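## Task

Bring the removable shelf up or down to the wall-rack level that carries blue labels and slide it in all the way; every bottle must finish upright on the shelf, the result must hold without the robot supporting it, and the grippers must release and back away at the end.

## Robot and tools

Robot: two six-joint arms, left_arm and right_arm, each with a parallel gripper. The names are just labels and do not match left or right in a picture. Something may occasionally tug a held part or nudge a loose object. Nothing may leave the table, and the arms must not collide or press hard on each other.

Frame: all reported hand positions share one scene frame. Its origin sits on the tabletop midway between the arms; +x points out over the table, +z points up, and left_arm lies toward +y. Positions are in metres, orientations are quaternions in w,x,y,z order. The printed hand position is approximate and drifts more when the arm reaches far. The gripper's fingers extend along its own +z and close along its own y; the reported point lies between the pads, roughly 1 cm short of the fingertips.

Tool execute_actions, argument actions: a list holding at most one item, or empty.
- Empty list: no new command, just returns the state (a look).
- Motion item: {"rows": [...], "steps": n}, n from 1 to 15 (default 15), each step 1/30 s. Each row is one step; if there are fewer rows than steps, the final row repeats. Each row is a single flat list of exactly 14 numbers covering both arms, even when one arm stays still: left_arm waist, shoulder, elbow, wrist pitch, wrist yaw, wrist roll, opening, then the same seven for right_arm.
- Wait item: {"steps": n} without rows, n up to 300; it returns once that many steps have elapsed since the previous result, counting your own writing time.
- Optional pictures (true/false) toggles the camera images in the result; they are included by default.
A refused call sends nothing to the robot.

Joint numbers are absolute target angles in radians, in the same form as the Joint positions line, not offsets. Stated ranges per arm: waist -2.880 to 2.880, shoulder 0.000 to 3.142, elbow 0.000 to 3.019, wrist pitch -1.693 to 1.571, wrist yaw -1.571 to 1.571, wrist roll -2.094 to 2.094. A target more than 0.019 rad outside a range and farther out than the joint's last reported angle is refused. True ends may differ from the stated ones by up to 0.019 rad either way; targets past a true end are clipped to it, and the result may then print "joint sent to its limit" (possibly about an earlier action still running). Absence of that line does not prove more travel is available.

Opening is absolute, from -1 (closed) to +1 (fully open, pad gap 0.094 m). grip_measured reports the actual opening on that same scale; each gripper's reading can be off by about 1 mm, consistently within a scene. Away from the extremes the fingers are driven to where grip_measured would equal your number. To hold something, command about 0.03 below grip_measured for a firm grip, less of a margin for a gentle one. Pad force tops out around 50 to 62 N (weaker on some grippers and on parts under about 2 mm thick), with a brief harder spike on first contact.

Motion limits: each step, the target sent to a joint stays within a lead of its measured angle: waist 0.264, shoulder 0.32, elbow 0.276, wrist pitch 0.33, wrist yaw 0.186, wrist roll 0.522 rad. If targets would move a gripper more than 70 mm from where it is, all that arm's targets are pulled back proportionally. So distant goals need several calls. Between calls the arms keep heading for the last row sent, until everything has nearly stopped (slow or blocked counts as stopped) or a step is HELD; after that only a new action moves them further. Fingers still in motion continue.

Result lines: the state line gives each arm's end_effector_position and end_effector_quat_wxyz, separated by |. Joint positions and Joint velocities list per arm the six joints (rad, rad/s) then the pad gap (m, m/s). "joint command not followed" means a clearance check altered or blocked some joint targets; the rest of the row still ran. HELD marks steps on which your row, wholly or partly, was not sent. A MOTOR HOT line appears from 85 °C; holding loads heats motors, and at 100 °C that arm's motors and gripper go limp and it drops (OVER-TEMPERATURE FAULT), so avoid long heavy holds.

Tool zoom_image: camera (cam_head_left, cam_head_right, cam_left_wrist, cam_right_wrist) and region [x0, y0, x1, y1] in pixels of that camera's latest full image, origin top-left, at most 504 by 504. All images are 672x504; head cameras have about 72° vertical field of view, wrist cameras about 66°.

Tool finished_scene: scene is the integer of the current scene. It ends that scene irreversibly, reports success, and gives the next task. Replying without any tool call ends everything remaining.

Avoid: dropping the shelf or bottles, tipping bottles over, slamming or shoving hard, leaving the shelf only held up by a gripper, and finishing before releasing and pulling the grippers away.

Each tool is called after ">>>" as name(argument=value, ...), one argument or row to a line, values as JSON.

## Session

>>> execute_actions(
  actions=[],
)

Scene clock: 0.00 s of 6000.00 s.
left_arm: end_effector_position=(+0.5622, +0.4183, +0.4952) grip_measured=+1.000 end_effector_quat_wxyz=(+0.704, -0.072, +0.702, +0.082) | right_arm: end_effector_position=(+0.5584, -0.2585, +0.4847) grip_measured=+1.000 end_effector_quat_wxyz=(+0.699, -0.021, +0.715, +0.012)
Joint positions: left_arm=[ 0.007  1.059  1.06   0.002 -0.014  0.013  0.094] | right_arm=[-0.002  1.053  1.046 -0.017  0.009 -0.011  0.094]
Joint velocities: left_arm=[-0.005 -0.015 -0.002  0.032 -0.022 -0.066  0.   ] | right_arm=[ 0.005 -0.034 -0.002  0.007 -0.051 -0.007  0.   ]

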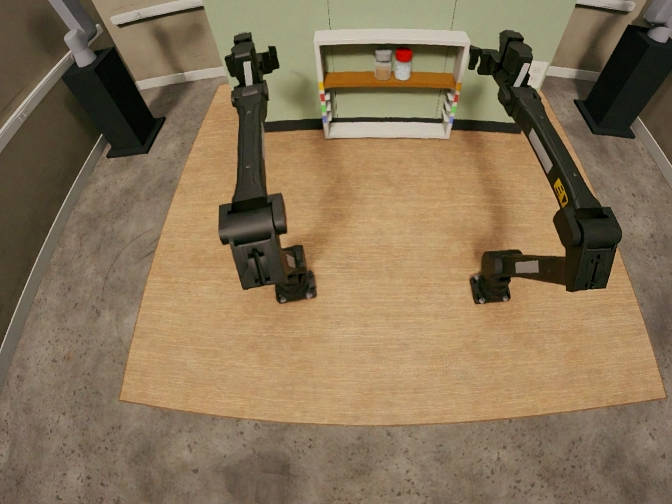

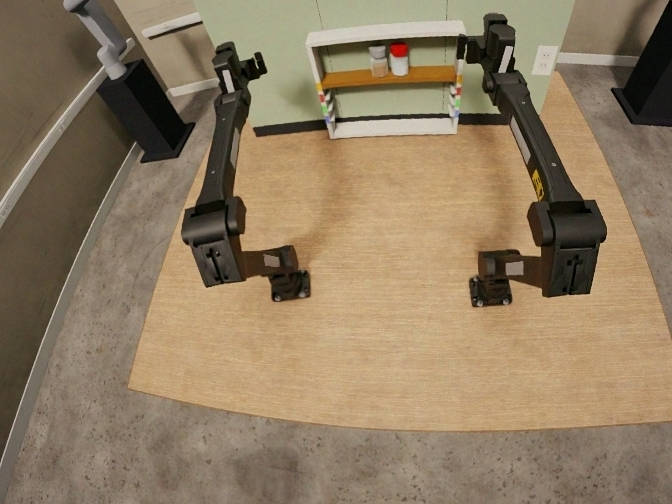

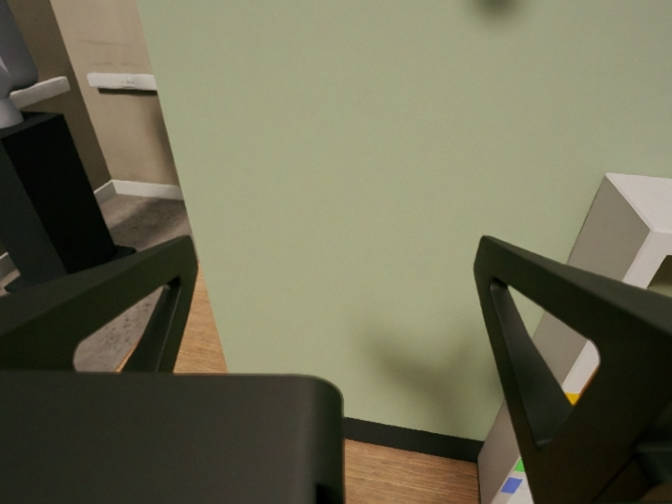

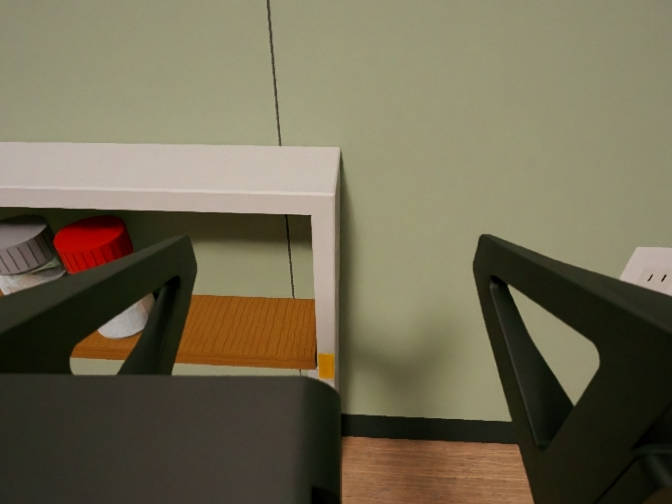

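>>> zoom_image(
  camera="cam_head_left",
  region=[300, 20, 480, 140],
)

>>> zoom_image(
  camera="cam_head_right",
  region=[290, 10, 490, 140],
)

Region (300, 20, 480, 140) of cam_head_left's 672x504 image, scaled by 2.800, with more detail than that image has.

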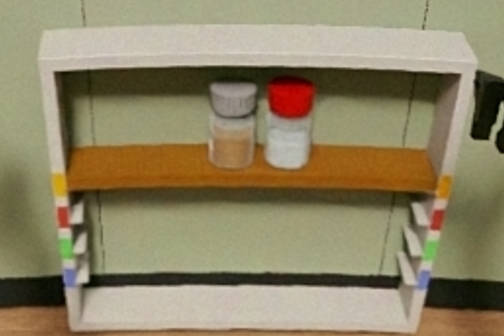

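Region (290, 10, 490, 140) of cam_head_right's 672x504 image, scaled by 2.520, with more detail than that image has; it fills the top 328 rows of this view, and the rest is white.

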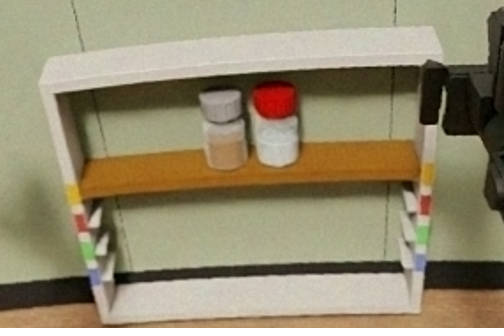

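>>> execute_actions(
  actions=[
    {"rows": [[0.0062,1.0596,1.0746,0.0080,-0.0145,0.0153,0.999,-0.0016,1.0617,1.0606,-0.0109,0.0095,-0.0133,0.999],[0.0037,1.0616,1.0735,0.0110,-0.0160,0.0220,0.995,-0.0004,1.0637,1.0595,-0.0078,0.0108,-0.0200,0.995],[-0.0003,1.0647,1.0716,0.0159,-0.0185,0.0330,0.989,0.0015,1.0670,1.0577,-0.0027,0.0130,-0.0310,0.989],[-0.0058,1.0689,1.0691,0.0226,-0.0219,0.0479,0.980,0.0041,1.0716,1.0552,0.0043,0.0160,-0.0460,0.980],[-0.0127,1.0743,1.0659,0.0310,-0.0261,0.0667,0.969,0.0073,1.0773,1.0520,0.0131,0.0198,-0.0649,0.969],[-0.0209,1.0806,1.0621,0.0410,-0.0312,0.0891,0.956,0.0112,1.0840,1.0483,0.0236,0.0243,-0.0873,0.956],[-0.0304,1.0880,1.0577,0.0525,-0.0370,0.1150,0.941,0.0157,1.0918,1.0440,0.0357,0.0295,-0.1132,0.941],[-0.0411,1.0962,1.0528,0.0655,-0.0435,0.1440,0.925,0.0207,1.1006,1.0392,0.0492,0.0353,-0.1423,0.925],[-0.0528,1.1053,1.0474,0.0798,-0.0507,0.1760,0.906,0.0263,1.1103,1.0339,0.0642,0.0418,-0.1744,0.906],[-0.0656,1.1152,1.0415,0.0953,-0.0585,0.2108,0.886,0.0323,1.1208,1.0281,0.0804,0.0488,-0.2093,0.886],[-0.0793,1.1258,1.0352,0.1120,-0.0670,0.2481,0.865,0.0388,1.1321,1.0218,0.0979,0.0563,-0.2467,0.865],[-0.0939,1.1371,1.0284,0.1297,-0.0759,0.2879,0.842,0.0457,1.1441,1.0152,0.1165,0.0643,-0.2866,0.842],[-0.1092,1.1490,1.0213,0.1484,-0.0854,0.3298,0.818,0.0530,1.1568,1.0082,0.1361,0.0727,-0.3286,0.818],[-0.1253,1.1614,1.0139,0.1680,-0.0952,0.3736,0.793,0.0606,1.1701,1.0009,0.1566,0.0815,-0.3726,0.793],[-0.1421,1.1744,1.0062,0.1884,-0.1055,0.4193,0.767,0.0685,1.1839,0.9933,0.1779,0.0907,-0.4183,0.767]], "steps": 15},
  ],
  pictures=false,
)

>>> execute_actions(
  actions=[
    {"rows": [[-0.1594,1.1878,0.9982,0.2094,-0.1161,0.4664,0.740,0.0767,1.1982,0.9855,0.2000,0.1001,-0.4656,0.740],[-0.1772,1.2015,0.9900,0.2311,-0.1271,0.5149,0.712,0.0851,1.2128,0.9774,0.2226,0.1099,-0.5142,0.712],[-0.1954,1.2156,0.9815,0.2533,-0.1383,0.5646,0.683,0.0937,1.2278,0.9691,0.2458,0.1199,-0.5640,0.683],[-0.2140,1.2300,0.9730,0.2758,-0.1496,0.6152,0.654,0.1025,1.2431,0.9607,0.2695,0.1300,-0.6147,0.654],[-0.2328,1.2446,0.9643,0.2987,-0.1612,0.6665,0.625,0.1114,1.2587,0.9522,0.2935,0.1404,-0.6661,0.625],[-0.2518,1.2593,0.9555,0.3219,-0.1729,0.7183,0.595,0.1204,1.2743,0.9435,0.3177,0.1508,-0.7181,0.595],[-0.2709,1.2741,0.9467,0.3451,-0.1846,0.7704,0.565,0.1295,1.2901,0.9348,0.3420,0.1613,-0.7703,0.565],[-0.2901,1.2889,0.9378,0.3685,-0.1964,0.8226,0.535,0.1385,1.3059,0.9262,0.3665,0.1717,-0.8227,0.535],[-0.3092,1.3037,0.9290,0.3917,-0.2081,0.8747,0.505,0.1476,1.3217,0.9175,0.3908,0.1822,-0.8749,0.505],[-0.3282,1.3184,0.9202,0.4149,-0.2198,0.9265,0.475,0.1566,1.3373,0.9088,0.4150,0.1926,-0.9269,0.475],[-0.3470,1.3330,0.9115,0.4378,-0.2314,0.9778,0.446,0.1655,1.3529,0.9003,0.4390,0.2030,-0.9783,0.446],[-0.3656,1.3474,0.9030,0.4603,-0.2427,1.0284,0.417,0.1743,1.3682,0.8919,0.4627,0.2131,-1.0290,0.417],[-0.3838,1.3615,0.8945,0.4825,-0.2539,1.0781,0.388,0.1829,1.3832,0.8836,0.4859,0.2231,-1.0788,0.388],[-0.4016,1.3752,0.8863,0.5042,-0.2649,1.1266,0.360,0.1913,1.3978,0.8755,0.5085,0.2329,-1.1274,0.360],[-0.4189,1.3886,0.8783,0.5252,-0.2755,1.1737,0.333,0.1995,1.4121,0.8677,0.5306,0.2423,-1.1747,0.333]], "steps": 15},
  ],
  pictures=false,
)

>>> execute_actions(
  actions=[
    {"rows": [[-0.4357,1.4016,0.8706,0.5456,-0.2858,1.2194,0.307,0.2074,1.4259,0.8601,0.5519,0.2515,-1.2204,0.307],[-0.4518,1.4140,0.8632,0.5652,-0.2956,1.2632,0.282,0.2150,1.4392,0.8528,0.5724,0.2603,-1.2644,0.282],[-0.4671,1.4259,0.8561,0.5839,-0.3051,1.3051,0.258,0.2223,1.4519,0.8458,0.5920,0.2687,-1.3064,0.258],[-0.4817,1.4372,0.8493,0.6016,-0.3140,1.3449,0.235,0.2292,1.4639,0.8392,0.6106,0.2767,-1.3463,0.235],[-0.4954,1.4478,0.8430,0.6183,-0.3225,1.3822,0.214,0.2357,1.4752,0.8329,0.6281,0.2842,-1.3837,0.214],[-0.5082,1.4577,0.8371,0.6338,-0.3303,1.4170,0.194,0.2417,1.4857,0.8271,0.6443,0.2912,-1.4186,0.194],[-0.5199,1.4668,0.8317,0.6481,-0.3375,1.4490,0.175,0.2473,1.4954,0.8218,0.6593,0.2977,-1.4507,0.175],[-0.5306,1.4750,0.8268,0.6611,-0.3440,1.4780,0.159,0.2523,1.5042,0.8170,0.6728,0.3035,-1.4798,0.159],[-0.5401,1.4824,0.8224,0.6726,-0.3498,1.5039,0.144,0.2568,1.5120,0.8127,0.6849,0.3087,-1.5057,0.144],[-0.5483,1.4887,0.8186,0.6826,-0.3549,1.5263,0.131,0.2607,1.5187,0.8090,0.6954,0.3132,-1.5281,0.131],[-0.5552,1.4941,0.8154,0.6910,-0.3591,1.5451,0.120,0.2639,1.5244,0.8058,0.7042,0.3170,-1.5470,0.120],[-0.5607,1.4983,0.8129,0.6977,-0.3625,1.5600,0.111,0.2665,1.5290,0.8033,0.7112,0.3200,-1.5620,0.111],[-0.5647,1.5014,0.8110,0.7026,-0.3650,1.5710,0.105,0.2684,1.5323,0.8015,0.7163,0.3222,-1.5730,0.105],[-0.5672,1.5034,0.8099,0.7056,-0.3665,1.5777,0.101,0.2696,1.5343,0.8004,0.7194,0.3235,-1.5797,0.101],[-0.568,1.504,0.8095,0.7066,-0.367,1.58,0.1,0.270,1.535,0.800,0.7205,0.324,-1.582,0.1]], "steps": 15},
  ],
  pictures=false,
)

>>> execute_actions(
  actions=[
    {"steps": 12},
  ],
  pictures=true,
)

Scene clock: 84.47 s of 6000.00 s.
left_arm: end_effector_position=(+0.5901, +0.3770, +0.4716) grip_measured=+0.783 end_effector_quat_wxyz=(+0.702, +0.021, +0.695, +0.155) | right_arm: end_effector_position=(+0.5853, -0.2445, +0.4682) grip_measured=+0.782 end_effector_quat_wxyz=(+0.710, -0.095, +0.693, -0.083)
Joint positions: left_arm=[-0.103  1.122  1.024  0.132 -0.093  0.25   0.084] | right_arm=[ 0.042  1.135  1.031  0.126  0.079 -0.255  0.084]
Joint velocities: left_arm=[-0.503  0.405 -0.242  0.584 -0.256  1.106 -0.027] | right_arm=[ 0.23   0.386 -0.222  0.574  0.242 -1.033 -0.027]
Steps of this call (steps 1 to 90: nothing new was sent; then 80.97 s passed at rest; steps 91 to 105: all 15 steps of this action). Readings (joint positions):
91: left_arm=[0.007 1.059 1.060 0.002 -0.014 0.013] | right_arm=[-0.002 1.053 1.046 -0.017 0.009 -0.011]
92: left_arm=[0.007 1.059 1.060 0.002 -0.014 0.013] | right_arm=[-0.002 1.053 1.046 -0.017 0.009 -0.011]
94: left_arm=[0.006 1.059 1.060 0.002 -0.016 0.017] | right_arm=[-0.002 1.053 1.046 -0.016 0.011 -0.017]
98: left_arm=[-0.010 1.062 1.058 0.023 -0.036 0.059] | right_arm=[0.000 1.064 1.046 0.012 0.027 -0.062]
105: the state above

Scene clock: 84.97 s of 6000.00 s.
left_arm: end_effector_position=(+0.6351, +0.2456, +0.3445) grip_measured=+0.350 end_effector_quat_wxyz=(+0.615, +0.299, +0.642, +0.347) | right_arm: end_effector_position=(+0.6261, -0.1861, +0.3389) grip_measured=+0.349 end_effector_quat_wxyz=(+0.626, -0.328, +0.629, -0.323)
Joint positions: left_arm=[-0.382  1.349  0.889  0.457 -0.262  0.949  0.063] | right_arm=[ 0.176  1.373  0.899  0.467  0.23  -0.955  0.063]
Joint velocities: left_arm=[-0.562  0.376 -0.222  0.652 -0.33   1.385 -0.029] | right_arm=[ 0.249  0.435 -0.237  0.672  0.183 -1.399 -0.028]
Steps of this call (steps 1 to 15: all 15 steps of this action). Readings (joint positions):
1: left_arm=[-0.120 1.137 1.015 0.150 -0.104 0.288] | right_arm=[0.051 1.149 1.024 0.146 0.088 -0.292]
2: left_arm=[-0.137 1.152 1.006 0.169 -0.114 0.327] | right_arm=[0.060 1.164 1.016 0.166 0.098 -0.332]
4: left_arm=[-0.173 1.185 0.987 0.210 -0.136 0.412] | right_arm=[0.077 1.195 0.997 0.210 0.117 -0.418]
8: left_arm=[-0.248 1.249 0.949 0.297 -0.183 0.600] | right_arm=[0.113 1.263 0.960 0.301 0.159 -0.606]
15: the state above

Scene clock: 85.47 s of 6000.00 s.
left_arm: end_effector_position=(+0.6217, +0.1555, +0.2707) grip_measured=+0.104 end_effector_quat_wxyz=(+0.517, +0.485, +0.519, +0.478) | right_arm: end_effector_position=(+0.6231, -0.1488, +0.2622) grip_measured=+0.103 end_effector_quat_wxyz=(+0.513, -0.486, +0.518, -0.481)
Joint positions: left_arm=[-0.564  1.487  0.805  0.673 -0.361  1.495  0.052] | right_arm=[ 0.262  1.519  0.815  0.693  0.319 -1.503  0.052]
Joint velocities: left_arm=[-0.093  0.063 -0.037  0.12  -0.037  0.535 -0.002] | right_arm=[ 0.024  0.073 -0.056  0.115 -0.022 -0.564 -0.002]
Steps of this call (steps 1 to 15: all 15 steps of this action). Readings (joint positions):
1: left_arm=[-0.401 1.362 0.881 0.478 -0.272 0.997] | right_arm=[0.185 1.387 0.891 0.490 0.239 -1.004]
2: left_arm=[-0.418 1.375 0.874 0.499 -0.283 1.046] | right_arm=[0.193 1.401 0.883 0.511 0.248 -1.052]
4: left_arm=[-0.451 1.399 0.858 0.539 -0.302 1.138] | right_arm=[0.209 1.427 0.868 0.552 0.265 -1.145]
8: left_arm=[-0.508 1.443 0.832 0.606 -0.333 1.303] | right_arm=[0.236 1.473 0.842 0.623 0.294 -1.310]
15: the state above

Scene clock: 85.87 s of 6000.00 s.
left_arm: end_effector_position=(+0.6212, +0.1542, +0.2709) grip_measured=+0.103 end_effector_quat_wxyz=(+0.503, +0.500, +0.501, +0.496) | right_arm: end_effector_position=(+0.6229, -0.1481, +0.2623) grip_measured=+0.102 end_effector_quat_wxyz=(+0.499, -0.501, +0.501, -0.498)
Joint positions: left_arm=[-0.567  1.489  0.804  0.682 -0.363  1.561  0.052] | right_arm=[ 0.264  1.522  0.813  0.704  0.32  -1.569  0.052]
Joint velocities: left_arm=[-0.005 -0.005 -0.007 -0.017  0.037  0.066  0.001] | right_arm=[-0.015 -0.015 -0.012 -0.007 -0.022 -0.066 -0.001]
Steps of this call (steps 1 to 12: the robot went on to your last target). Readings (joint positions):
1: left_arm=[-0.566 1.489 0.804 0.676 -0.362 1.509] | right_arm=[0.263 1.521 0.814 0.696 0.320 -1.517]
2: left_arm=[-0.567 1.489 0.804 0.678 -0.362 1.521] | right_arm=[0.264 1.522 0.813 0.698 0.320 -1.528]
4: left_arm=[-0.567 1.489 0.804 0.681 -0.363 1.537] | right_arm=[0.264 1.522 0.813 0.701 0.320 -1.545]
8: left_arm=[-0.567 1.489 0.804 0.682 -0.363 1.554] | right_arm=[0.264 1.522 0.813 0.704 0.320 -1.562]
12: the state above

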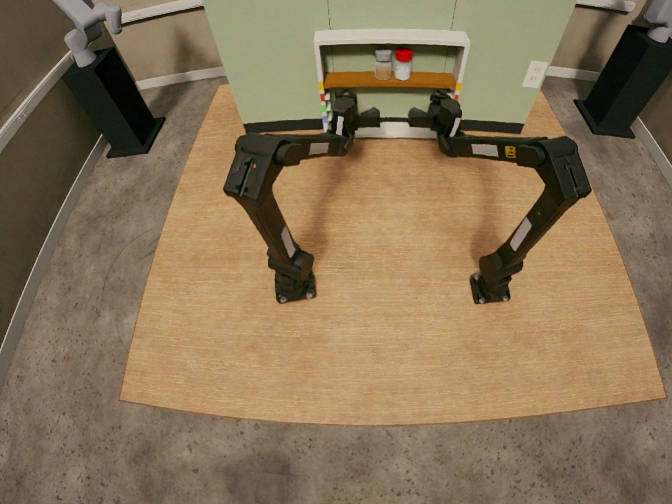

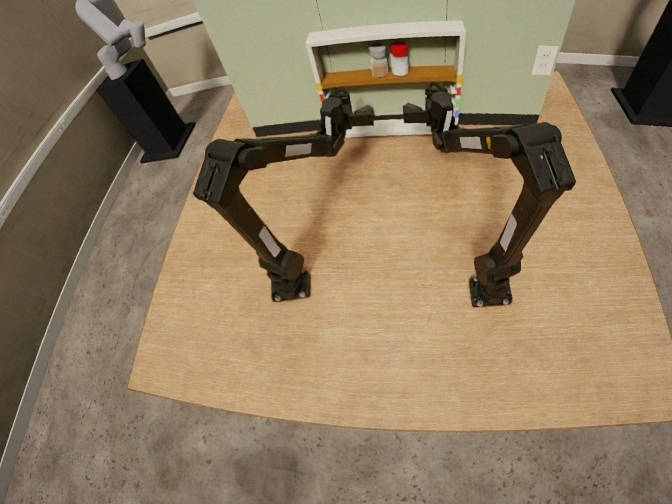

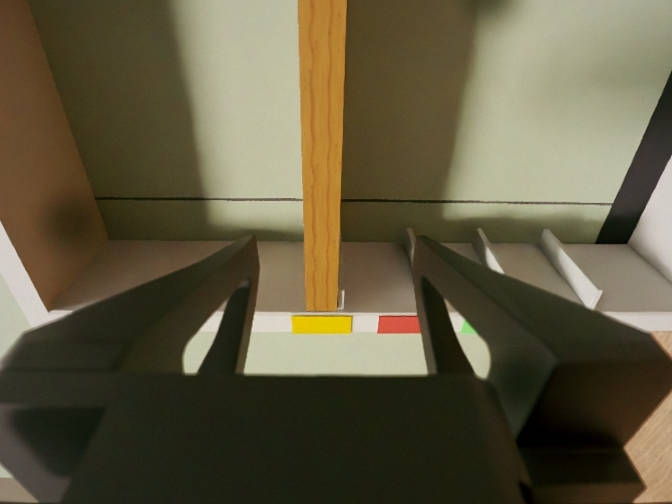

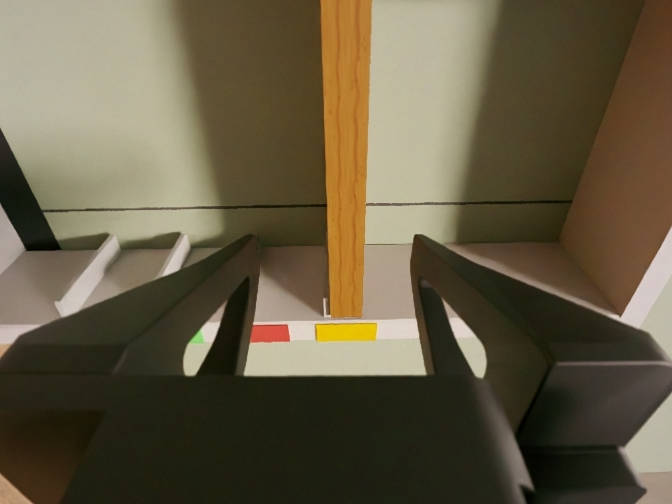

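>>> execute_actions(
  actions=[
    {"rows": [[-0.566,1.506,0.825,0.694,-0.365,1.583,0.1,0.2655,1.537,0.822,0.711,0.3215,-1.585,0.1],[-0.562,1.510,0.844,0.681,-0.361,1.586,0.1,0.260,1.542,0.847,0.701,0.318,-1.588,0.1],[-0.5586,1.5157,0.8630,0.6679,-0.3579,1.59,0.1,0.2541,1.5475,0.8718,0.6909,0.3142,-1.591,0.1],[-0.5568,1.5207,0.8696,0.6664,-0.3564,1.59,0.1,0.2523,1.5523,0.8784,0.6894,0.3125,-1.591,0.1],[-0.5545,1.5268,0.8778,0.6645,-0.3546,1.59,0.1,0.2502,1.5581,0.8864,0.6875,0.3105,-1.591,0.1],[-0.5519,1.5340,0.8874,0.6623,-0.3524,1.59,0.1,0.2476,1.5651,0.8959,0.6852,0.3080,-1.591,0.1],[-0.5489,1.5422,0.8983,0.6598,-0.3499,1.59,0.1,0.2447,1.5729,0.9066,0.6827,0.3052,-1.591,0.1],[-0.5457,1.5512,0.9103,0.6570,-0.3471,1.59,0.1,0.2415,1.5816,0.9184,0.6799,0.3022,-1.591,0.1],[-0.5421,1.5610,0.9233,0.6540,-0.3441,1.59,0.1,0.2380,1.5910,0.9313,0.6769,0.2989,-1.591,0.1],[-0.5383,1.5714,0.9372,0.6508,-0.3410,1.59,0.1,0.2343,1.6010,0.9449,0.6737,0.2953,-1.591,0.1],[-0.5344,1.5823,0.9518,0.6474,-0.3376,1.59,0.1,0.2304,1.6116,0.9593,0.6703,0.2916,-1.591,0.1],[-0.5302,1.5937,0.9669,0.6439,-0.3342,1.59,0.1,0.2264,1.6225,0.9742,0.6667,0.2878,-1.591,0.1],[-0.5260,1.6054,0.9825,0.6403,-0.3306,1.59,0.1,0.2222,1.6338,0.9896,0.6631,0.2838,-1.591,0.1],[-0.5217,1.6173,0.9984,0.6366,-0.3270,1.59,0.1,0.2180,1.6452,1.0052,0.6594,0.2798,-1.591,0.1],[-0.5173,1.6293,1.0144,0.6329,-0.3233,1.59,0.1,0.2137,1.6568,1.0210,0.6557,0.2757,-1.591,0.1]], "steps": 15},
  ],
  pictures=false,
)

>>> execute_actions(
  actions=[
    {"rows": [[-0.5141,1.6405,1.0294,0.6291,-0.3201,1.59,0.1,0.2109,1.6674,1.0357,0.6517,0.2729,-1.591,0.1],[-0.5110,1.6515,1.0442,0.6253,-0.3170,1.59,0.1,0.2082,1.6780,1.0502,0.6477,0.2702,-1.591,0.1],[-0.5079,1.6624,1.0588,0.6216,-0.3139,1.59,0.1,0.2054,1.6883,1.0645,0.6437,0.2674,-1.591,0.1],[-0.5049,1.6729,1.0730,0.6179,-0.3109,1.59,0.1,0.2028,1.6984,1.0784,0.6399,0.2648,-1.591,0.1],[-0.5020,1.6831,1.0866,0.6145,-0.3080,1.59,0.1,0.2003,1.7081,1.0918,0.6362,0.2623,-1.591,0.1],[-0.4992,1.6927,1.0996,0.6111,-0.3052,1.59,0.1,0.1979,1.7173,1.1045,0.6328,0.2599,-1.591,0.1],[-0.4967,1.7018,1.1118,0.6080,-0.3027,1.59,0.1,0.1956,1.7259,1.1164,0.6295,0.2576,-1.591,0.1],[-0.4943,1.7102,1.1230,0.6052,-0.3003,1.59,0.1,0.1935,1.7339,1.1274,0.6264,0.2555,-1.591,0.1],[-0.4921,1.7178,1.1332,0.6026,-0.2981,1.59,0.1,0.1916,1.7411,1.1374,0.6237,0.2536,-1.591,0.1],[-0.4902,1.7245,1.1422,0.6003,-0.2962,1.59,0.1,0.1899,1.7475,1.1462,0.6213,0.2519,-1.591,0.1],[-0.4886,1.7301,1.1498,0.5983,-0.2946,1.59,0.1,0.1885,1.7529,1.1537,0.6192,0.2505,-1.591,0.1],[-0.4873,1.7347,1.1560,0.5967,-0.2933,1.59,0.1,0.1874,1.7573,1.1598,0.6176,0.2494,-1.591,0.1],[-0.4863,1.7382,1.1606,0.5956,-0.2923,1.59,0.1,0.1865,1.7606,1.1643,0.6163,0.2485,-1.591,0.1],[-0.4857,1.7403,1.1634,0.5948,-0.2917,1.59,0.1,0.1860,1.7626,1.1670,0.6156,0.2480,-1.591,0.1],[-0.4855,1.7410,1.1644,0.5946,-0.2915,1.59,0.1,0.1858,1.7633,1.1680,0.6153,0.2478,-1.591,0.1]], "steps": 15},
  ],
  pictures=false,
)

>>> execute_actions(
  actions=[
    {"steps": 10},
  ],
  pictures=true,
)

Scene clock: 155.20 s of 6000.00 s.
left_arm: end_effector_position=(+0.6687, +0.1521, +0.2781) grip_measured=+0.103 end_effector_quat_wxyz=(+0.502, +0.502, +0.497, +0.500) | right_arm: end_effector_position=(+0.6688, -0.1471, +0.2685) grip_measured=+0.102 end_effector_quat_wxyz=(+0.500, -0.504, +0.495, -0.501)
Joint positions: left_arm=[-0.534  1.585  0.937  0.652 -0.33   1.575  0.052] | right_arm=[ 0.233  1.614  0.942  0.675  0.283 -1.582  0.052]
Joint velocities: left_arm=[ 0.142  0.366  0.452 -0.12   0.095 -0.007 -0.   ] | right_arm=[-0.151  0.327  0.466 -0.09  -0.125 -0.095 -0.   ]
Steps of this call (steps 1 to 30: the robot went on to your last target; steps 31 to 90: nothing new was sent; then 65.83 s passed at rest; steps 91 to 105: all 15 steps of this action). Readings (joint positions):
91: left_arm=[-0.567 1.489 0.804 0.682 -0.363 1.566] | right_arm=[0.264 1.522 0.813 0.704 0.320 -1.574]
92: left_arm=[-0.567 1.489 0.804 0.682 -0.363 1.567] | right_arm=[0.264 1.522 0.813 0.704 0.320 -1.575]
94: left_arm=[-0.567 1.491 0.807 0.681 -0.362 1.570] | right_arm=[0.264 1.523 0.815 0.703 0.318 -1.578]
98: left_arm=[-0.562 1.511 0.836 0.674 -0.353 1.573] | right_arm=[0.259 1.543 0.843 0.696 0.308 -1.581]
105: the state above

Scene clock: 155.70 s of 6000.00 s.
left_arm: end_effector_position=(+0.7305, +0.1548, +0.2773) grip_measured=+0.103 end_effector_quat_wxyz=(+0.499, +0.501, +0.499, +0.501) | right_arm: end_effector_position=(+0.7283, -0.1515, +0.2681) grip_measured=+0.102 end_effector_quat_wxyz=(+0.497, -0.503, +0.497, -0.503)
Joint positions: left_arm=[-0.493  1.717  1.109  0.608 -0.296  1.576  0.052] | right_arm=[ 0.195  1.739  1.112  0.628  0.252 -1.582  0.052]
Joint velocities: left_arm=[ 0.015  0.073  0.085 -0.046 -0.022 -0.022 -0.001] | right_arm=[-0.024  0.073  0.085 -0.022 -0.037 -0.007  0.   ]
Steps of this call (steps 1 to 15: all 15 steps of this action). Readings (joint positions):
1: left_arm=[-0.530 1.597 0.952 0.649 -0.327 1.575] | right_arm=[0.229 1.626 0.958 0.671 0.279 -1.582]
2: left_arm=[-0.525 1.609 0.968 0.645 -0.323 1.575] | right_arm=[0.224 1.637 0.973 0.667 0.277 -1.582]
4: left_arm=[-0.517 1.632 0.998 0.637 -0.318 1.575] | right_arm=[0.216 1.659 1.003 0.659 0.271 -1.582]
8: left_arm=[-0.505 1.673 1.052 0.624 -0.306 1.575] | right_arm=[0.204 1.697 1.055 0.644 0.262 -1.582]
15: the state above

Scene clock: 156.03 s of 6000.00 s.
left_arm: end_effector_position=(+0.7319, +0.1555, +0.2766) grip_measured=+0.103 end_effector_quat_wxyz=(+0.498, +0.501, +0.499, +0.501) | right_arm: end_effector_position=(+0.7295, -0.1520, +0.2675) grip_measured=+0.102 end_effector_quat_wxyz=(+0.497, -0.503, +0.497, -0.503)
Joint positions: left_arm=[-0.491  1.72   1.113  0.606 -0.295  1.576  0.052] | right_arm=[ 0.194  1.742  1.115  0.626  0.252 -1.582  0.052]
Joint velocities: left_arm=[-0.005 -0.015 -0.002  0.002  0.007  0.037 -0.   ] | right_arm=[ 0.005  0.005 -0.017  0.007 -0.022 -0.022 -0.   ]
Steps of this call (steps 1 to 10: the robot went on to your last target). Readings (joint positions):
1: left_arm=[-0.492 1.719 1.112 0.607 -0.296 1.576] | right_arm=[0.195 1.741 1.114 0.627 0.252 -1.582]
2: left_arm=[-0.492 1.720 1.113 0.607 -0.296 1.576] | right_arm=[0.195 1.742 1.115 0.627 0.252 -1.582]
4: left_arm=[-0.491 1.720 1.113 0.606 -0.296 1.576] | right_arm=[0.194 1.742 1.115 0.626 0.252 -1.582]
8: left_arm=[-0.491 1.720 1.113 0.606 -0.295 1.576] | right_arm=[0.194 1.742 1.115 0.626 0.252 -1.582]
10: the state above

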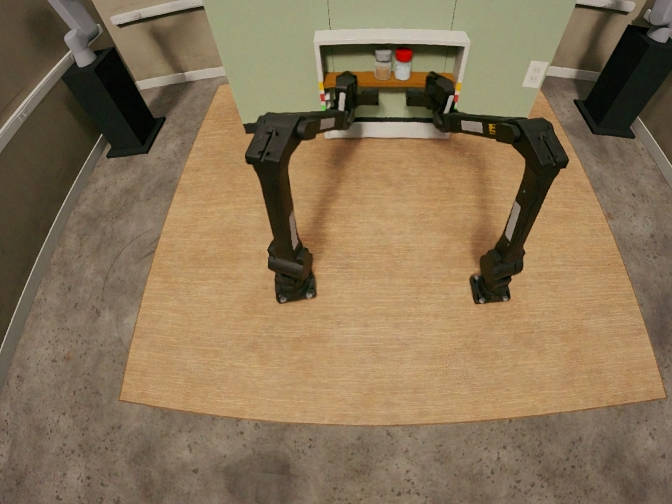

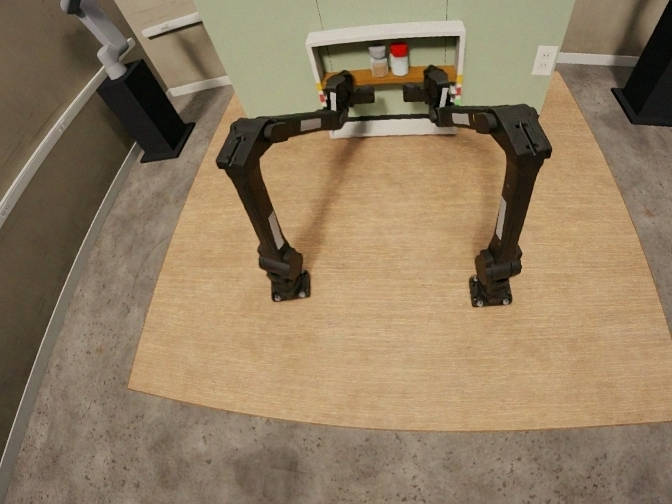

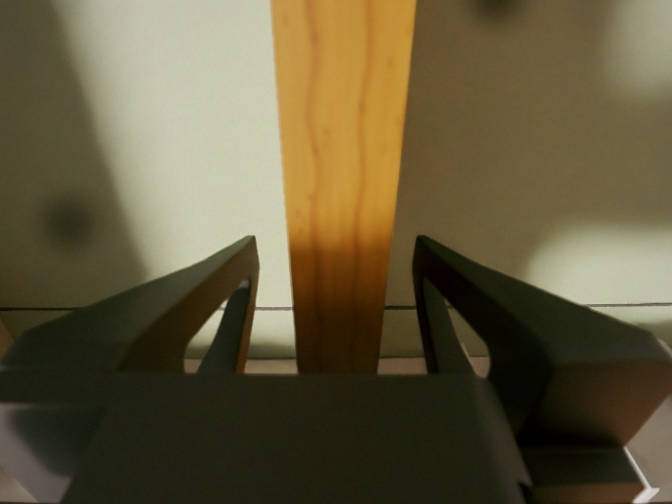

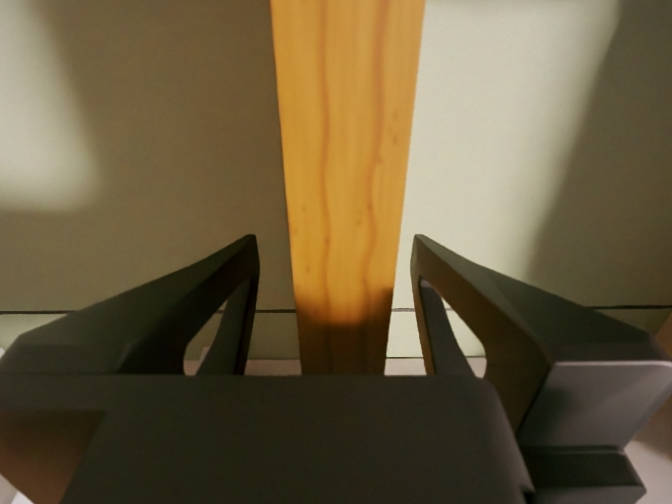

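>>> execute_actions(
  actions=[
    {"rows": [[-0.4855,1.7410,1.1644,0.5946,-0.2915,1.59,0.03,0.1858,1.7633,1.1690,0.6153,0.2478,-1.591,0.03],[-0.4855,1.7410,1.1644,0.5946,-0.2915,1.59,-0.07,0.1858,1.7633,1.1700,0.6153,0.2478,-1.591,-0.07],[-0.4855,1.7410,1.1644,0.5946,-0.2915,1.59,-0.17,0.1858,1.7633,1.1706,0.6153,0.2478,-1.591,-0.17],[-0.4855,1.7410,1.1644,0.5946,-0.2915,1.59,-0.27,0.1858,1.7633,1.1706,0.6153,0.2478,-1.591,-0.27],[-0.4855,1.7410,1.1644,0.5946,-0.2915,1.59,-0.36,0.1858,1.7633,1.1706,0.6153,0.2478,-1.591,-0.36],[-0.4855,1.7410,1.1644,0.5946,-0.2915,1.59,-0.44,0.1858,1.7633,1.1706,0.6153,0.2478,-1.591,-0.44],[-0.4855,1.7410,1.1644,0.5946,-0.2915,1.59,-0.50,0.1858,1.7633,1.1706,0.6153,0.2478,-1.591,-0.50],[-0.4855,1.7410,1.1644,0.5946,-0.2915,1.59,-0.545,0.1858,1.7633,1.1706,0.6153,0.2478,-1.591,-0.54],[-0.4855,1.7410,1.1644,0.5946,-0.2915,1.59,-0.575,0.1858,1.7633,1.1706,0.6153,0.2478,-1.591,-0.565],[-0.4855,1.7410,1.1644,0.5946,-0.2915,1.59,-0.595,0.1858,1.7633,1.1706,0.6153,0.2478,-1.591,-0.585],[-0.4855,1.7410,1.1644,0.5946,-0.2915,1.59,-0.608,0.1858,1.7633,1.1706,0.6153,0.2478,-1.591,-0.598],[-0.4855,1.7410,1.1644,0.5946,-0.2915,1.59,-0.62,0.1858,1.7633,1.1706,0.6153,0.2478,-1.591,-0.61],[-0.4855,1.7410,1.1644,0.5946,-0.2915,1.59,-0.63,0.1858,1.7633,1.1706,0.6153,0.2478,-1.591,-0.62],[-0.4855,1.7410,1.1644,0.5946,-0.2915,1.59,-0.64,0.1858,1.7633,1.1706,0.6153,0.2478,-1.591,-0.63],[-0.4855,1.7410,1.1644,0.5946,-0.2915,1.59,-0.65,0.1858,1.7633,1.1706,0.6153,0.2478,-1.591,-0.64]], "steps": 15},
  ],
  pictures=false,
)

>>> execute_actions(
  actions=[
    {"rows": [[-0.4855,1.7410,1.1644,0.5946,-0.2915,1.59,-0.66,0.1858,1.7633,1.1706,0.6153,0.2478,-1.591,-0.65],[-0.4855,1.7410,1.1644,0.5946,-0.2915,1.59,-0.67,0.1858,1.7633,1.1706,0.6153,0.2478,-1.591,-0.66],[-0.4855,1.7410,1.1644,0.5946,-0.2915,1.59,-0.68,0.1858,1.7633,1.1706,0.6153,0.2478,-1.591,-0.67],[-0.4855,1.7410,1.1644,0.5946,-0.2915,1.59,-0.69,0.1858,1.7633,1.1706,0.6153,0.2478,-1.591,-0.68],[-0.4865,1.7347,1.1644,0.5957,-0.2920,1.588,-0.69,0.1868,1.7580,1.1706,0.6176,0.2483,-1.590,-0.68],[-0.4872,1.7284,1.1644,0.5969,-0.2924,1.587,-0.69,0.1876,1.7526,1.1706,0.6198,0.2487,-1.589,-0.68],[-0.4878,1.7221,1.1644,0.5980,-0.2927,1.586,-0.69,0.1884,1.7473,1.1706,0.6221,0.2491,-1.588,-0.68],[-0.4884,1.7158,1.1644,0.5992,-0.2930,1.585,-0.69,0.1892,1.7420,1.1706,0.6244,0.2495,-1.587,-0.68],[-0.4890,1.7095,1.1644,0.6003,-0.2933,1.584,-0.69,0.1900,1.7367,1.1706,0.6267,0.2499,-1.586,-0.68],[-0.4895,1.7032,1.1644,0.6014,-0.2936,1.583,-0.69,0.1908,1.7313,1.1706,0.6289,0.2503,-1.585,-0.68],[-0.4900,1.6969,1.1644,0.6026,-0.2939,1.582,-0.69,0.1916,1.7260,1.1706,0.6312,0.2507,-1.584,-0.68],[-0.4904,1.6906,1.1644,0.6037,-0.2942,1.581,-0.69,0.1924,1.7207,1.1706,0.6335,0.2511,-1.583,-0.68],[-0.4907,1.6843,1.1644,0.6049,-0.2946,1.58,-0.69,0.1932,1.7153,1.1706,0.6357,0.2515,-1.582,-0.68],[-0.4910,1.6780,1.1644,0.6060,-0.2950,1.58,-0.69,0.1940,1.7100,1.1706,0.6380,0.2520,-1.582,-0.68]], "steps": 14},
  ],
  pictures=false,
)

>>> execute_actions(
  actions=[
    {"rows": [[-0.491,1.6765,1.1644,0.6055,-0.295,1.58,-0.69,0.194,1.7085,1.1706,0.6375,0.252,-1.582,-0.68],[-0.491,1.6748,1.1644,0.6045,-0.295,1.58,-0.69,0.194,1.7068,1.1706,0.6365,0.252,-1.582,-0.68],[-0.491,1.6728,1.1644,0.6030,-0.295,1.58,-0.69,0.194,1.7048,1.1706,0.6350,0.252,-1.582,-0.68],[-0.491,1.6705,1.1644,0.6012,-0.295,1.58,-0.69,0.194,1.7025,1.1706,0.6330,0.252,-1.582,-0.68],[-0.491,1.6680,1.1644,0.5990,-0.295,1.58,-0.69,0.194,1.7000,1.1706,0.6307,0.252,-1.582,-0.68],[-0.491,1.6653,1.1644,0.5966,-0.295,1.58,-0.69,0.194,1.6973,1.1706,0.6281,0.252,-1.582,-0.68],[-0.491,1.6625,1.1644,0.5940,-0.295,1.58,-0.69,0.194,1.6945,1.1706,0.6254,0.252,-1.582,-0.68],[-0.491,1.6597,1.1644,0.5914,-0.295,1.58,-0.69,0.194,1.6917,1.1706,0.6226,0.252,-1.582,-0.68],[-0.491,1.6570,1.1644,0.5888,-0.295,1.58,-0.69,0.194,1.6890,1.1706,0.6199,0.252,-1.582,-0.68],[-0.491,1.6545,1.1644,0.5864,-0.295,1.58,-0.69,0.194,1.6865,1.1706,0.6173,0.252,-1.582,-0.68],[-0.491,1.6523,1.1644,0.5842,-0.295,1.58,-0.69,0.194,1.6843,1.1706,0.6150,0.252,-1.582,-0.68],[-0.491,1.6504,1.1644,0.5823,-0.295,1.58,-0.69,0.194,1.6824,1.1706,0.6130,0.252,-1.582,-0.68],[-0.491,1.6489,1.1644,0.5808,-0.295,1.58,-0.69,0.194,1.6809,1.1706,0.6114,0.252,-1.582,-0.68],[-0.491,1.6479,1.1644,0.5799,-0.295,1.58,-0.69,0.194,1.6799,1.1706,0.6104,0.252,-1.582,-0.68],[-0.491,1.6475,1.1644,0.5795,-0.295,1.58,-0.69,0.194,1.6795,1.1706,0.6100,0.252,-1.582,-0.68]], "steps": 15},
  ],
  pictures=false,
)

>>> execute_actions(
  actions=[
    {"steps": 10},
  ],
  pictures=true,
)

Scene clock: 201.00 s of 6000.00 s.
left_arm: end_effector_position=(+0.7320, +0.1554, +0.2768) grip_measured=-0.632 end_effector_quat_wxyz=(+0.498, +0.501, +0.499, +0.502) | right_arm: end_effector_position=(+0.7302, -0.1518, +0.2690) grip_measured=-0.621 end_effector_quat_wxyz=(+0.497, -0.503, +0.496, -0.503)
Joint positions: left_arm=[-0.491  1.72   1.113  0.606 -0.295  1.577  0.017] | right_arm=[ 0.194  1.742  1.118  0.625  0.251 -1.584  0.018]
Joint velocities: left_arm=[-0.005 -0.015 -0.002 -0.002 -0.007  0.037 -0.005] | right_arm=[-0.005 -0.015  0.002 -0.002 -0.022 -0.11  -0.004]
Steps of this call (steps 1 to 15: the robot went on to your last target; steps 16 to 90: nothing new was sent; then 41.47 s passed at rest; steps 91 to 105: all 15 steps of this action). Readings (joint positions):
91: left_arm=[-0.491 1.720 1.113 0.606 -0.295 1.576] | right_arm=[0.194 1.742 1.115 0.626 0.252 -1.582]
92: left_arm=[-0.491 1.720 1.113 0.606 -0.295 1.576] | right_arm=[0.194 1.742 1.115 0.626 0.252 -1.582]
94: left_arm=[-0.491 1.720 1.113 0.606 -0.295 1.576] | right_arm=[0.194 1.742 1.115 0.626 0.252 -1.582]
98: left_arm=[-0.491 1.720 1.113 0.606 -0.295 1.576] | right_arm=[0.194 1.742 1.115 0.626 0.252 -1.583]
105: the state above

Scene clock: 201.47 s of 6000.00 s.
left_arm: end_effector_position=(+0.7318, +0.1555, +0.2776) grip_measured=-0.638 end_effector_quat_wxyz=(+0.499, +0.501, +0.499, +0.502) | right_arm: end_effector_position=(+0.7299, -0.1518, +0.2701) grip_measured=-0.625 end_effector_quat_wxyz=(+0.498, -0.503, +0.496, -0.504)
Joint positions: left_arm=[-0.491  1.719  1.113  0.606 -0.295  1.577  0.017] | right_arm=[ 0.194  1.74   1.118  0.625  0.251 -1.584  0.018]
Joint velocities: left_arm=[-0.015 -0.005  0.002 -0.012  0.081  0.081 -0.   ] | right_arm=[-0.024 -0.024 -0.002  0.002  0.007  0.051 -0.   ]
Steps of this call (steps 1 to 14: all 14 steps of this action). Readings (joint positions):
1: left_arm=[-0.491 1.720 1.113 0.606 -0.295 1.577] | right_arm=[0.194 1.742 1.118 0.625 0.251 -1.584]
2: left_arm=[-0.491 1.720 1.113 0.606 -0.295 1.577] | right_arm=[0.194 1.742 1.118 0.625 0.251 -1.584]
4: left_arm=[-0.491 1.720 1.113 0.606 -0.295 1.577] | right_arm=[0.194 1.742 1.118 0.625 0.251 -1.584]
8: left_arm=[-0.491 1.720 1.113 0.606 -0.295 1.577] | right_arm=[0.194 1.742 1.118 0.625 0.251 -1.584]
14: the state above

Scene clock: 201.97 s of 6000.00 s.
left_arm: end_effector_position=(+0.7301, +0.1556, +0.2792) grip_measured=-0.638 end_effector_quat_wxyz=(+0.494, +0.506, +0.501, +0.499) | right_arm: end_effector_position=(+0.7282, -0.1520, +0.2719) grip_measured=-0.625 end_effector_quat_wxyz=(+0.493, -0.507, +0.499, -0.501)
Joint positions: left_arm=[-0.492  1.707  1.113  0.581 -0.294  1.577  0.017] | right_arm=[ 0.195  1.728  1.118  0.597  0.251 -1.583  0.018]
Joint velocities: left_arm=[-0.005 -0.024 -0.017 -0.042  0.007 -0.022  0.   ] | right_arm=[-0.024 -0.024 -0.017 -0.051  0.007 -0.037 -0.   ]
Steps of this call (steps 1 to 15: all 15 steps of this action). Readings (joint positions):
1: left_arm=[-0.491 1.719 1.113 0.606 -0.295 1.577] | right_arm=[0.194 1.740 1.118 0.625 0.251 -1.584]
2: left_arm=[-0.491 1.719 1.113 0.606 -0.295 1.577] | right_arm=[0.194 1.740 1.118 0.625 0.251 -1.584]
4: left_arm=[-0.491 1.718 1.113 0.606 -0.295 1.577] | right_arm=[0.194 1.740 1.118 0.625 0.251 -1.584]
8: left_arm=[-0.491 1.716 1.113 0.600 -0.295 1.577] | right_arm=[0.194 1.737 1.118 0.618 0.251 -1.584]
15: the state above

Scene clock: 202.30 s of 6000.00 s.
left_arm: end_effector_position=(+0.7298, +0.1557, +0.2799) grip_measured=-0.638 end_effector_quat_wxyz=(+0.494, +0.506, +0.501, +0.499) | right_arm: end_effector_position=(+0.7279, -0.1521, +0.2726) grip_measured=-0.625 end_effector_quat_wxyz=(+0.493, -0.507, +0.499, -0.500)
Joint positions: left_arm=[-0.492  1.705  1.113  0.578 -0.294  1.577  0.017] | right_arm=[ 0.195  1.726  1.118  0.595  0.251 -1.583  0.018]
Joint velocities: left_arm=[-0.005 -0.015 -0.012 -0.012 -0.022  0.081 -0.001] | right_arm=[-0.005 -0.005 -0.017 -0.002 -0.051 -0.007 -0.001]
Steps of this call (steps 1 to 10: the robot went on to your last target). Readings (joint positions):
1: left_arm=[-0.492 1.707 1.113 0.579 -0.294 1.577] | right_arm=[0.195 1.727 1.118 0.596 0.251 -1.583]
2: left_arm=[-0.492 1.706 1.113 0.579 -0.294 1.577] | right_arm=[0.195 1.726 1.118 0.596 0.251 -1.583]
4: left_arm=[-0.492 1.705 1.113 0.578 -0.294 1.577] | right_arm=[0.195 1.726 1.118 0.596 0.251 -1.583]
8: left_arm=[-0.492 1.705 1.113 0.578 -0.294 1.577] | right_arm=[0.195 1.726 1.118 0.595 0.251 -1.583]
10: the state above

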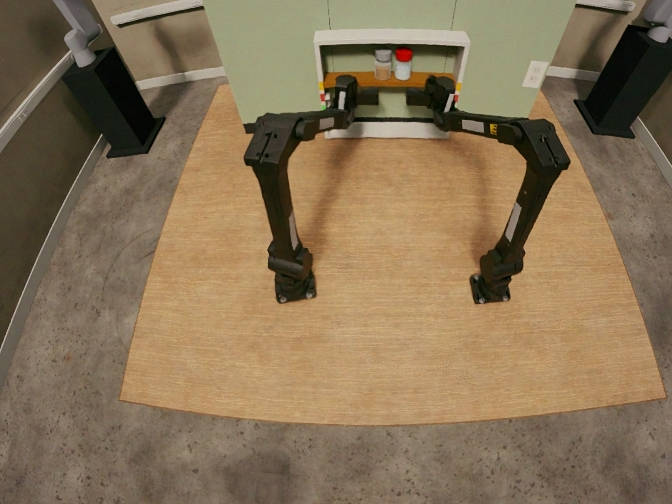

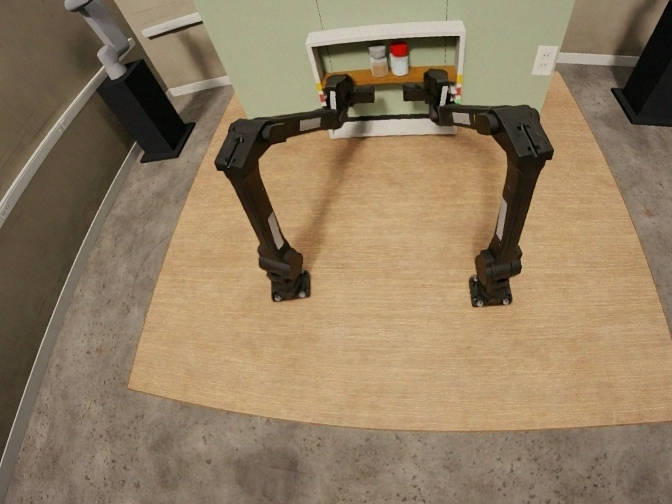

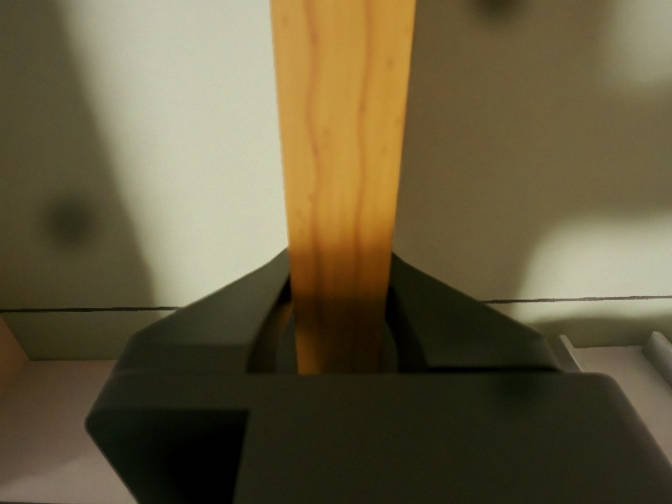

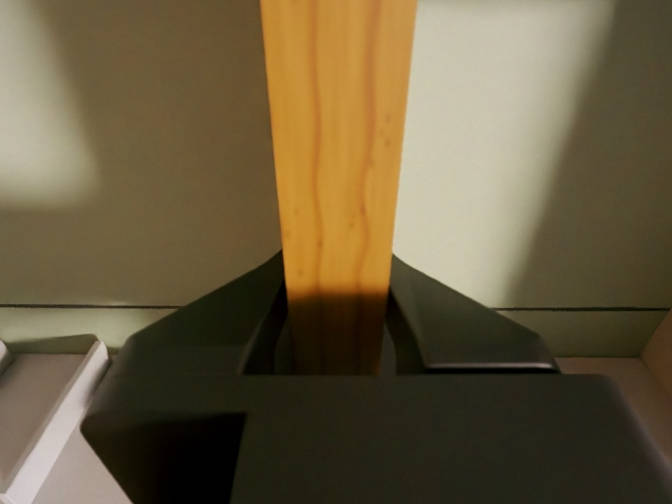

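>>> execute_actions(
  actions=[
    {"rows": [[-0.4917,1.6472,1.1626,0.5825,-0.2952,1.58,-0.688,0.1946,1.6792,1.1675,0.6128,0.2522,-1.582,-0.677],[-0.4923,1.6465,1.1608,0.5856,-0.2955,1.58,-0.686,0.1953,1.6785,1.1643,0.6155,0.2525,-1.582,-0.674],[-0.4930,1.6453,1.1590,0.5886,-0.2957,1.58,-0.684,0.1959,1.6773,1.1612,0.6183,0.2527,-1.582,-0.671],[-0.4937,1.6439,1.1573,0.5917,-0.2960,1.58,-0.682,0.1965,1.6759,1.1581,0.6210,0.2530,-1.582,-0.668],[-0.4943,1.6422,1.1555,0.5947,-0.2962,1.58,-0.68,0.1971,1.6742,1.1549,0.6238,0.2532,-1.582,-0.666],[-0.4950,1.6405,1.1537,0.5978,-0.2965,1.58,-0.678,0.1978,1.6725,1.1518,0.6265,0.2535,-1.582,-0.664],[-0.4957,1.6388,1.1519,0.6008,-0.2967,1.58,-0.676,0.1984,1.6708,1.1487,0.6293,0.2537,-1.582,-0.662],[-0.4963,1.6371,1.1501,0.6038,-0.2970,1.58,-0.675,0.1990,1.6691,1.1455,0.6320,0.2540,-1.582,-0.66],[-0.4970,1.6357,1.1484,0.6069,-0.2972,1.58,-0.675,0.1996,1.6677,1.1424,0.6348,0.2542,-1.582,-0.66],[-0.4977,1.6345,1.1466,0.6099,-0.2975,1.58,-0.675,0.2003,1.6665,1.1393,0.6375,0.2545,-1.582,-0.66],[-0.4983,1.6338,1.1448,0.6130,-0.2977,1.58,-0.675,0.2009,1.6658,1.1361,0.6403,0.2547,-1.582,-0.66],[-0.4990,1.6335,1.1430,0.6160,-0.2980,1.58,-0.675,0.2015,1.6655,1.1330,0.6430,0.2550,-1.582,-0.66]], "steps": 14},
  ],
  pictures=false,
)

>>> execute_actions(
  actions=[
    {"rows": [[-0.5002,1.6327,1.1419,0.6182,-0.2982,1.58,-0.675,0.2022,1.6647,1.1319,0.6453,0.2552,-1.582,-0.66],[-0.5009,1.6304,1.1389,0.6189,-0.2989,1.58,-0.675,0.2028,1.6624,1.1288,0.6460,0.2558,-1.582,-0.66],[-0.5020,1.6267,1.1339,0.6201,-0.3001,1.58,-0.675,0.2037,1.6588,1.1237,0.6472,0.2568,-1.582,-0.66],[-0.5035,1.6217,1.1273,0.6216,-0.3016,1.58,-0.675,0.2050,1.6539,1.1169,0.6489,0.2581,-1.582,-0.66],[-0.5053,1.6155,1.1190,0.6235,-0.3035,1.58,-0.675,0.2066,1.6478,1.1084,0.6509,0.2598,-1.582,-0.66],[-0.5075,1.6083,1.1093,0.6257,-0.3057,1.58,-0.675,0.2085,1.6406,1.0985,0.6533,0.2617,-1.582,-0.66],[-0.5100,1.6000,1.0983,0.6282,-0.3082,1.58,-0.675,0.2106,1.6325,1.0873,0.6560,0.2639,-1.582,-0.66],[-0.5127,1.5909,1.0862,0.6310,-0.3110,1.58,-0.675,0.2129,1.6235,1.0748,0.6589,0.2663,-1.582,-0.66],[-0.5156,1.5811,1.0731,0.6340,-0.3140,1.58,-0.675,0.2154,1.6138,1.0614,0.6622,0.2689,-1.582,-0.66],[-0.5187,1.5706,1.0591,0.6372,-0.3172,1.58,-0.675,0.2181,1.6034,1.0470,0.6656,0.2716,-1.582,-0.66],[-0.5220,1.5596,1.0443,0.6406,-0.3206,1.58,-0.675,0.2210,1.5925,1.0319,0.6692,0.2746,-1.582,-0.66],[-0.5254,1.5481,1.0290,0.6441,-0.3241,1.58,-0.675,0.2239,1.5812,1.0163,0.6729,0.2776,-1.582,-0.66],[-0.5289,1.5363,1.0133,0.6477,-0.3277,1.58,-0.675,0.2269,1.5696,1.0002,0.6768,0.2807,-1.582,-0.66],[-0.5325,1.5243,0.9973,0.6514,-0.3314,1.58,-0.675,0.2300,1.5578,0.9838,0.6807,0.2839,-1.582,-0.66],[-0.5361,1.5122,0.9811,0.6551,-0.3351,1.58,-0.675,0.2331,1.5458,0.9672,0.6847,0.2871,-1.582,-0.66]], "steps": 15},
  ],
  pictures=false,
)

>>> execute_actions(
  actions=[
    {"rows": [[-0.5406,1.4996,0.9663,0.6569,-0.3396,1.58,-0.675,0.2370,1.5333,0.9520,0.6869,0.2910,-1.582,-0.66],[-0.5451,1.4871,0.9516,0.6587,-0.3441,1.58,-0.675,0.2408,1.5209,0.9369,0.6891,0.2948,-1.582,-0.66],[-0.5494,1.4748,0.9372,0.6605,-0.3484,1.58,-0.675,0.2445,1.5087,0.9221,0.6912,0.2985,-1.582,-0.66],[-0.5537,1.4629,0.9231,0.6622,-0.3527,1.58,-0.675,0.2482,1.4968,0.9076,0.6933,0.3022,-1.582,-0.66],[-0.5578,1.4514,0.9096,0.6638,-0.3568,1.58,-0.675,0.2517,1.4854,0.8938,0.6952,0.3057,-1.582,-0.66],[-0.5617,1.4405,0.8968,0.6654,-0.3607,1.58,-0.675,0.2550,1.4745,0.8806,0.6971,0.3090,-1.582,-0.66],[-0.5654,1.4302,0.8848,0.6669,-0.3644,1.58,-0.675,0.2582,1.4643,0.8682,0.6989,0.3122,-1.582,-0.66],[-0.5688,1.4207,0.8736,0.6682,-0.3678,1.58,-0.675,0.2611,1.4549,0.8568,0.7006,0.3151,-1.582,-0.66],[-0.5718,1.4122,0.8636,0.6694,-0.3708,1.58,-0.675,0.2637,1.4464,0.8464,0.7020,0.3177,-1.582,-0.66],[-0.5745,1.4046,0.8547,0.6705,-0.3735,1.58,-0.675,0.2660,1.4389,0.8373,0.7034,0.3200,-1.582,-0.66],[-0.5768,1.3982,0.8471,0.6714,-0.3758,1.58,-0.675,0.2679,1.4325,0.8295,0.7045,0.3219,-1.582,-0.66],[-0.5787,1.3930,0.8410,0.6722,-0.3777,1.58,-0.675,0.2695,1.4273,0.8232,0.7054,0.3235,-1.582,-0.66],[-0.5800,1.3891,0.8365,0.6727,-0.3790,1.58,-0.675,0.2707,1.4235,0.8186,0.7060,0.3247,-1.582,-0.66],[-0.5809,1.3867,0.8337,0.6731,-0.3799,1.58,-0.675,0.2714,1.4211,0.8157,0.7065,0.3254,-1.582,-0.66],[-0.5812,1.3859,0.8327,0.6732,-0.3802,1.58,-0.675,0.2717,1.4203,0.8147,0.7066,0.3257,-1.582,-0.66]], "steps": 15},
  ],
  pictures=false,
)

>>> execute_actions(
  actions=[
    {"steps": 10},
  ],
  pictures=true,
)

Scene clock: 259.23 s of 6000.00 s.
left_arm: end_effector_position=(+0.7275, +0.1553, +0.2891) grip_measured=-0.638 end_effector_quat_wxyz=(+0.499, +0.502, +0.498, +0.501) | right_arm: end_effector_position=(+0.7258, -0.1521, +0.2819) grip_measured=-0.625 end_effector_quat_wxyz=(+0.498, -0.503, +0.496, -0.503)
Joint positions: left_arm=[-0.493  1.692  1.113  0.578 -0.294  1.577  0.017] | right_arm=[ 0.195  1.712  1.118  0.595  0.251 -1.583  0.018]
Joint velocities: left_arm=[-0.015 -0.044 -0.007 -0.012 -0.022 -0.007 -0.   ] | right_arm=[-0.015 -0.063 -0.017  0.012  0.022 -0.007  0.   ]
Steps of this call (steps 1 to 15: the robot went on to your last target; steps 16 to 90: nothing new was sent; then 53.47 s passed at rest; steps 91 to 104: all 14 steps of this action). Readings (joint positions):
91: left_arm=[-0.492 1.705 1.113 0.578 -0.294 1.577] | right_arm=[0.195 1.726 1.118 0.595 0.251 -1.583]
92: left_arm=[-0.492 1.705 1.113 0.578 -0.294 1.577] | right_arm=[0.195 1.726 1.118 0.595 0.251 -1.583]
94: left_arm=[-0.492 1.705 1.113 0.578 -0.294 1.577] | right_arm=[0.195 1.726 1.118 0.595 0.251 -1.583]
98: left_arm=[-0.493 1.702 1.113 0.578 -0.294 1.577] | right_arm=[0.195 1.723 1.118 0.595 0.251 -1.583]
104: the state above

Scene clock: 259.73 s of 6000.00 s.
left_arm: end_effector_position=(+0.6821, +0.1549, +0.2901) grip_measured=-0.638 end_effector_quat_wxyz=(+0.498, +0.501, +0.499, +0.502) | right_arm: end_effector_position=(+0.6807, -0.1516, +0.2822) grip_measured=-0.625 end_effector_quat_wxyz=(+0.497, -0.503, +0.497, -0.503)
Joint positions: left_arm=[-0.523  1.592  0.987  0.605 -0.328  1.577  0.017] | right_arm=[ 0.22   1.614  0.988  0.626  0.278 -1.584  0.018]
Joint velocities: left_arm=[-0.122 -0.386 -0.442  0.09  -0.139 -0.066 -0.   ] | right_arm=[ 0.103 -0.396 -0.442  0.115  0.154 -0.037  0.001]
Steps of this call (steps 1 to 15: all 15 steps of this action). Readings (joint positions):
1: left_arm=[-0.494 1.690 1.113 0.578 -0.295 1.577] | right_arm=[0.195 1.711 1.118 0.595 0.251 -1.583]
2: left_arm=[-0.494 1.689 1.113 0.578 -0.295 1.577] | right_arm=[0.196 1.710 1.118 0.595 0.252 -1.583]
4: left_arm=[-0.495 1.686 1.112 0.578 -0.297 1.577] | right_arm=[0.196 1.707 1.117 0.596 0.253 -1.583]
8: left_arm=[-0.501 1.668 1.088 0.585 -0.304 1.577] | right_arm=[0.200 1.689 1.091 0.604 0.259 -1.584]
15: the state above

Scene clock: 260.23 s of 6000.00 s.
left_arm: end_effector_position=(+0.6142, +0.1548, +0.2953) grip_measured=-0.638 end_effector_quat_wxyz=(+0.502, +0.498, +0.497, +0.503) | right_arm: end_effector_position=(+0.6134, -0.1506, +0.2876) grip_measured=-0.625 end_effector_quat_wxyz=(+0.501, -0.501, +0.494, -0.505)
Joint positions: left_arm=[-0.574  1.433  0.813  0.629 -0.378  1.577  0.017] | right_arm=[ 0.265  1.457  0.812  0.657  0.32  -1.586  0.018]
Joint velocities: left_arm=[-0.044 -0.103 -0.1    0.022 -0.007 -0.007 -0.   ] | right_arm=[ 0.034 -0.112 -0.105 -0.007 -0.022  0.066  0.   ]
Steps of this call (steps 1 to 15: all 15 steps of this action). Readings (joint positions):
1: left_arm=[-0.527 1.579 0.971 0.608 -0.331 1.577] | right_arm=[0.224 1.601 0.972 0.630 0.282 -1.584]
2: left_arm=[-0.531 1.565 0.955 0.610 -0.336 1.577] | right_arm=[0.227 1.588 0.956 0.633 0.285 -1.584]
4: left_arm=[-0.539 1.539 0.925 0.615 -0.345 1.577] | right_arm=[0.235 1.561 0.926 0.638 0.293 -1.584]
8: left_arm=[-0.555 1.488 0.871 0.622 -0.361 1.577] | right_arm=[0.249 1.511 0.871 0.647 0.307 -1.584]
15: the state above

Scene clock: 260.57 s of 6000.00 s.
left_arm: end_effector_position=(+0.6129, +0.1550, +0.2951) grip_measured=-0.638 end_effector_quat_wxyz=(+0.502, +0.498, +0.497, +0.503) | right_arm: end_effector_position=(+0.6121, -0.1504, +0.2872) grip_measured=-0.625 end_effector_quat_wxyz=(+0.500, -0.501, +0.494, -0.505)
Joint positions: left_arm=[-0.575  1.43   0.81   0.63  -0.378  1.577  0.017] | right_arm=[ 0.266  1.454  0.808  0.657  0.321 -1.586  0.018]
Joint velocities: left_arm=[ 0.005  0.024  0.022 -0.012  0.022  0.037 -0.   ] | right_arm=[-0.005 -0.015  0.002  0.007 -0.095  0.022  0.001]
Steps of this call (steps 1 to 10: the robot went on to your last target). Readings (joint positions):
1: left_arm=[-0.575 1.431 0.811 0.630 -0.378 1.577] | right_arm=[0.266 1.455 0.810 0.657 0.321 -1.586]
2: left_arm=[-0.575 1.430 0.810 0.630 -0.378 1.577] | right_arm=[0.266 1.454 0.808 0.657 0.321 -1.586]
4: left_arm=[-0.575 1.430 0.810 0.630 -0.378 1.577] | right_arm=[0.266 1.454 0.808 0.657 0.321 -1.586]
8: left_arm=[-0.575 1.430 0.810 0.630 -0.378 1.577] | right_arm=[0.266 1.454 0.808 0.657 0.321 -1.586]
10: the state above

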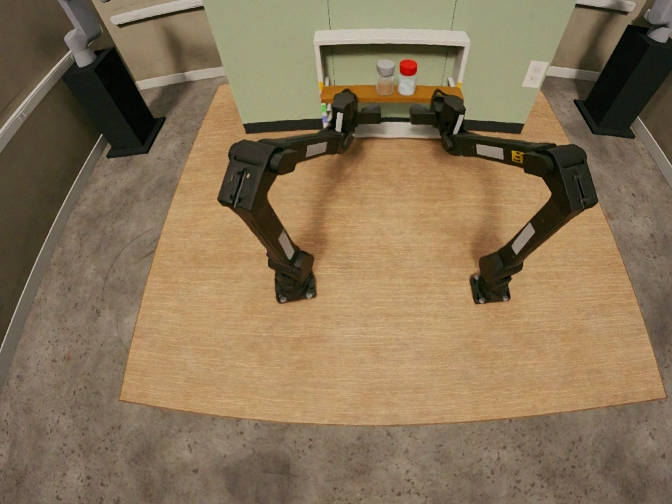

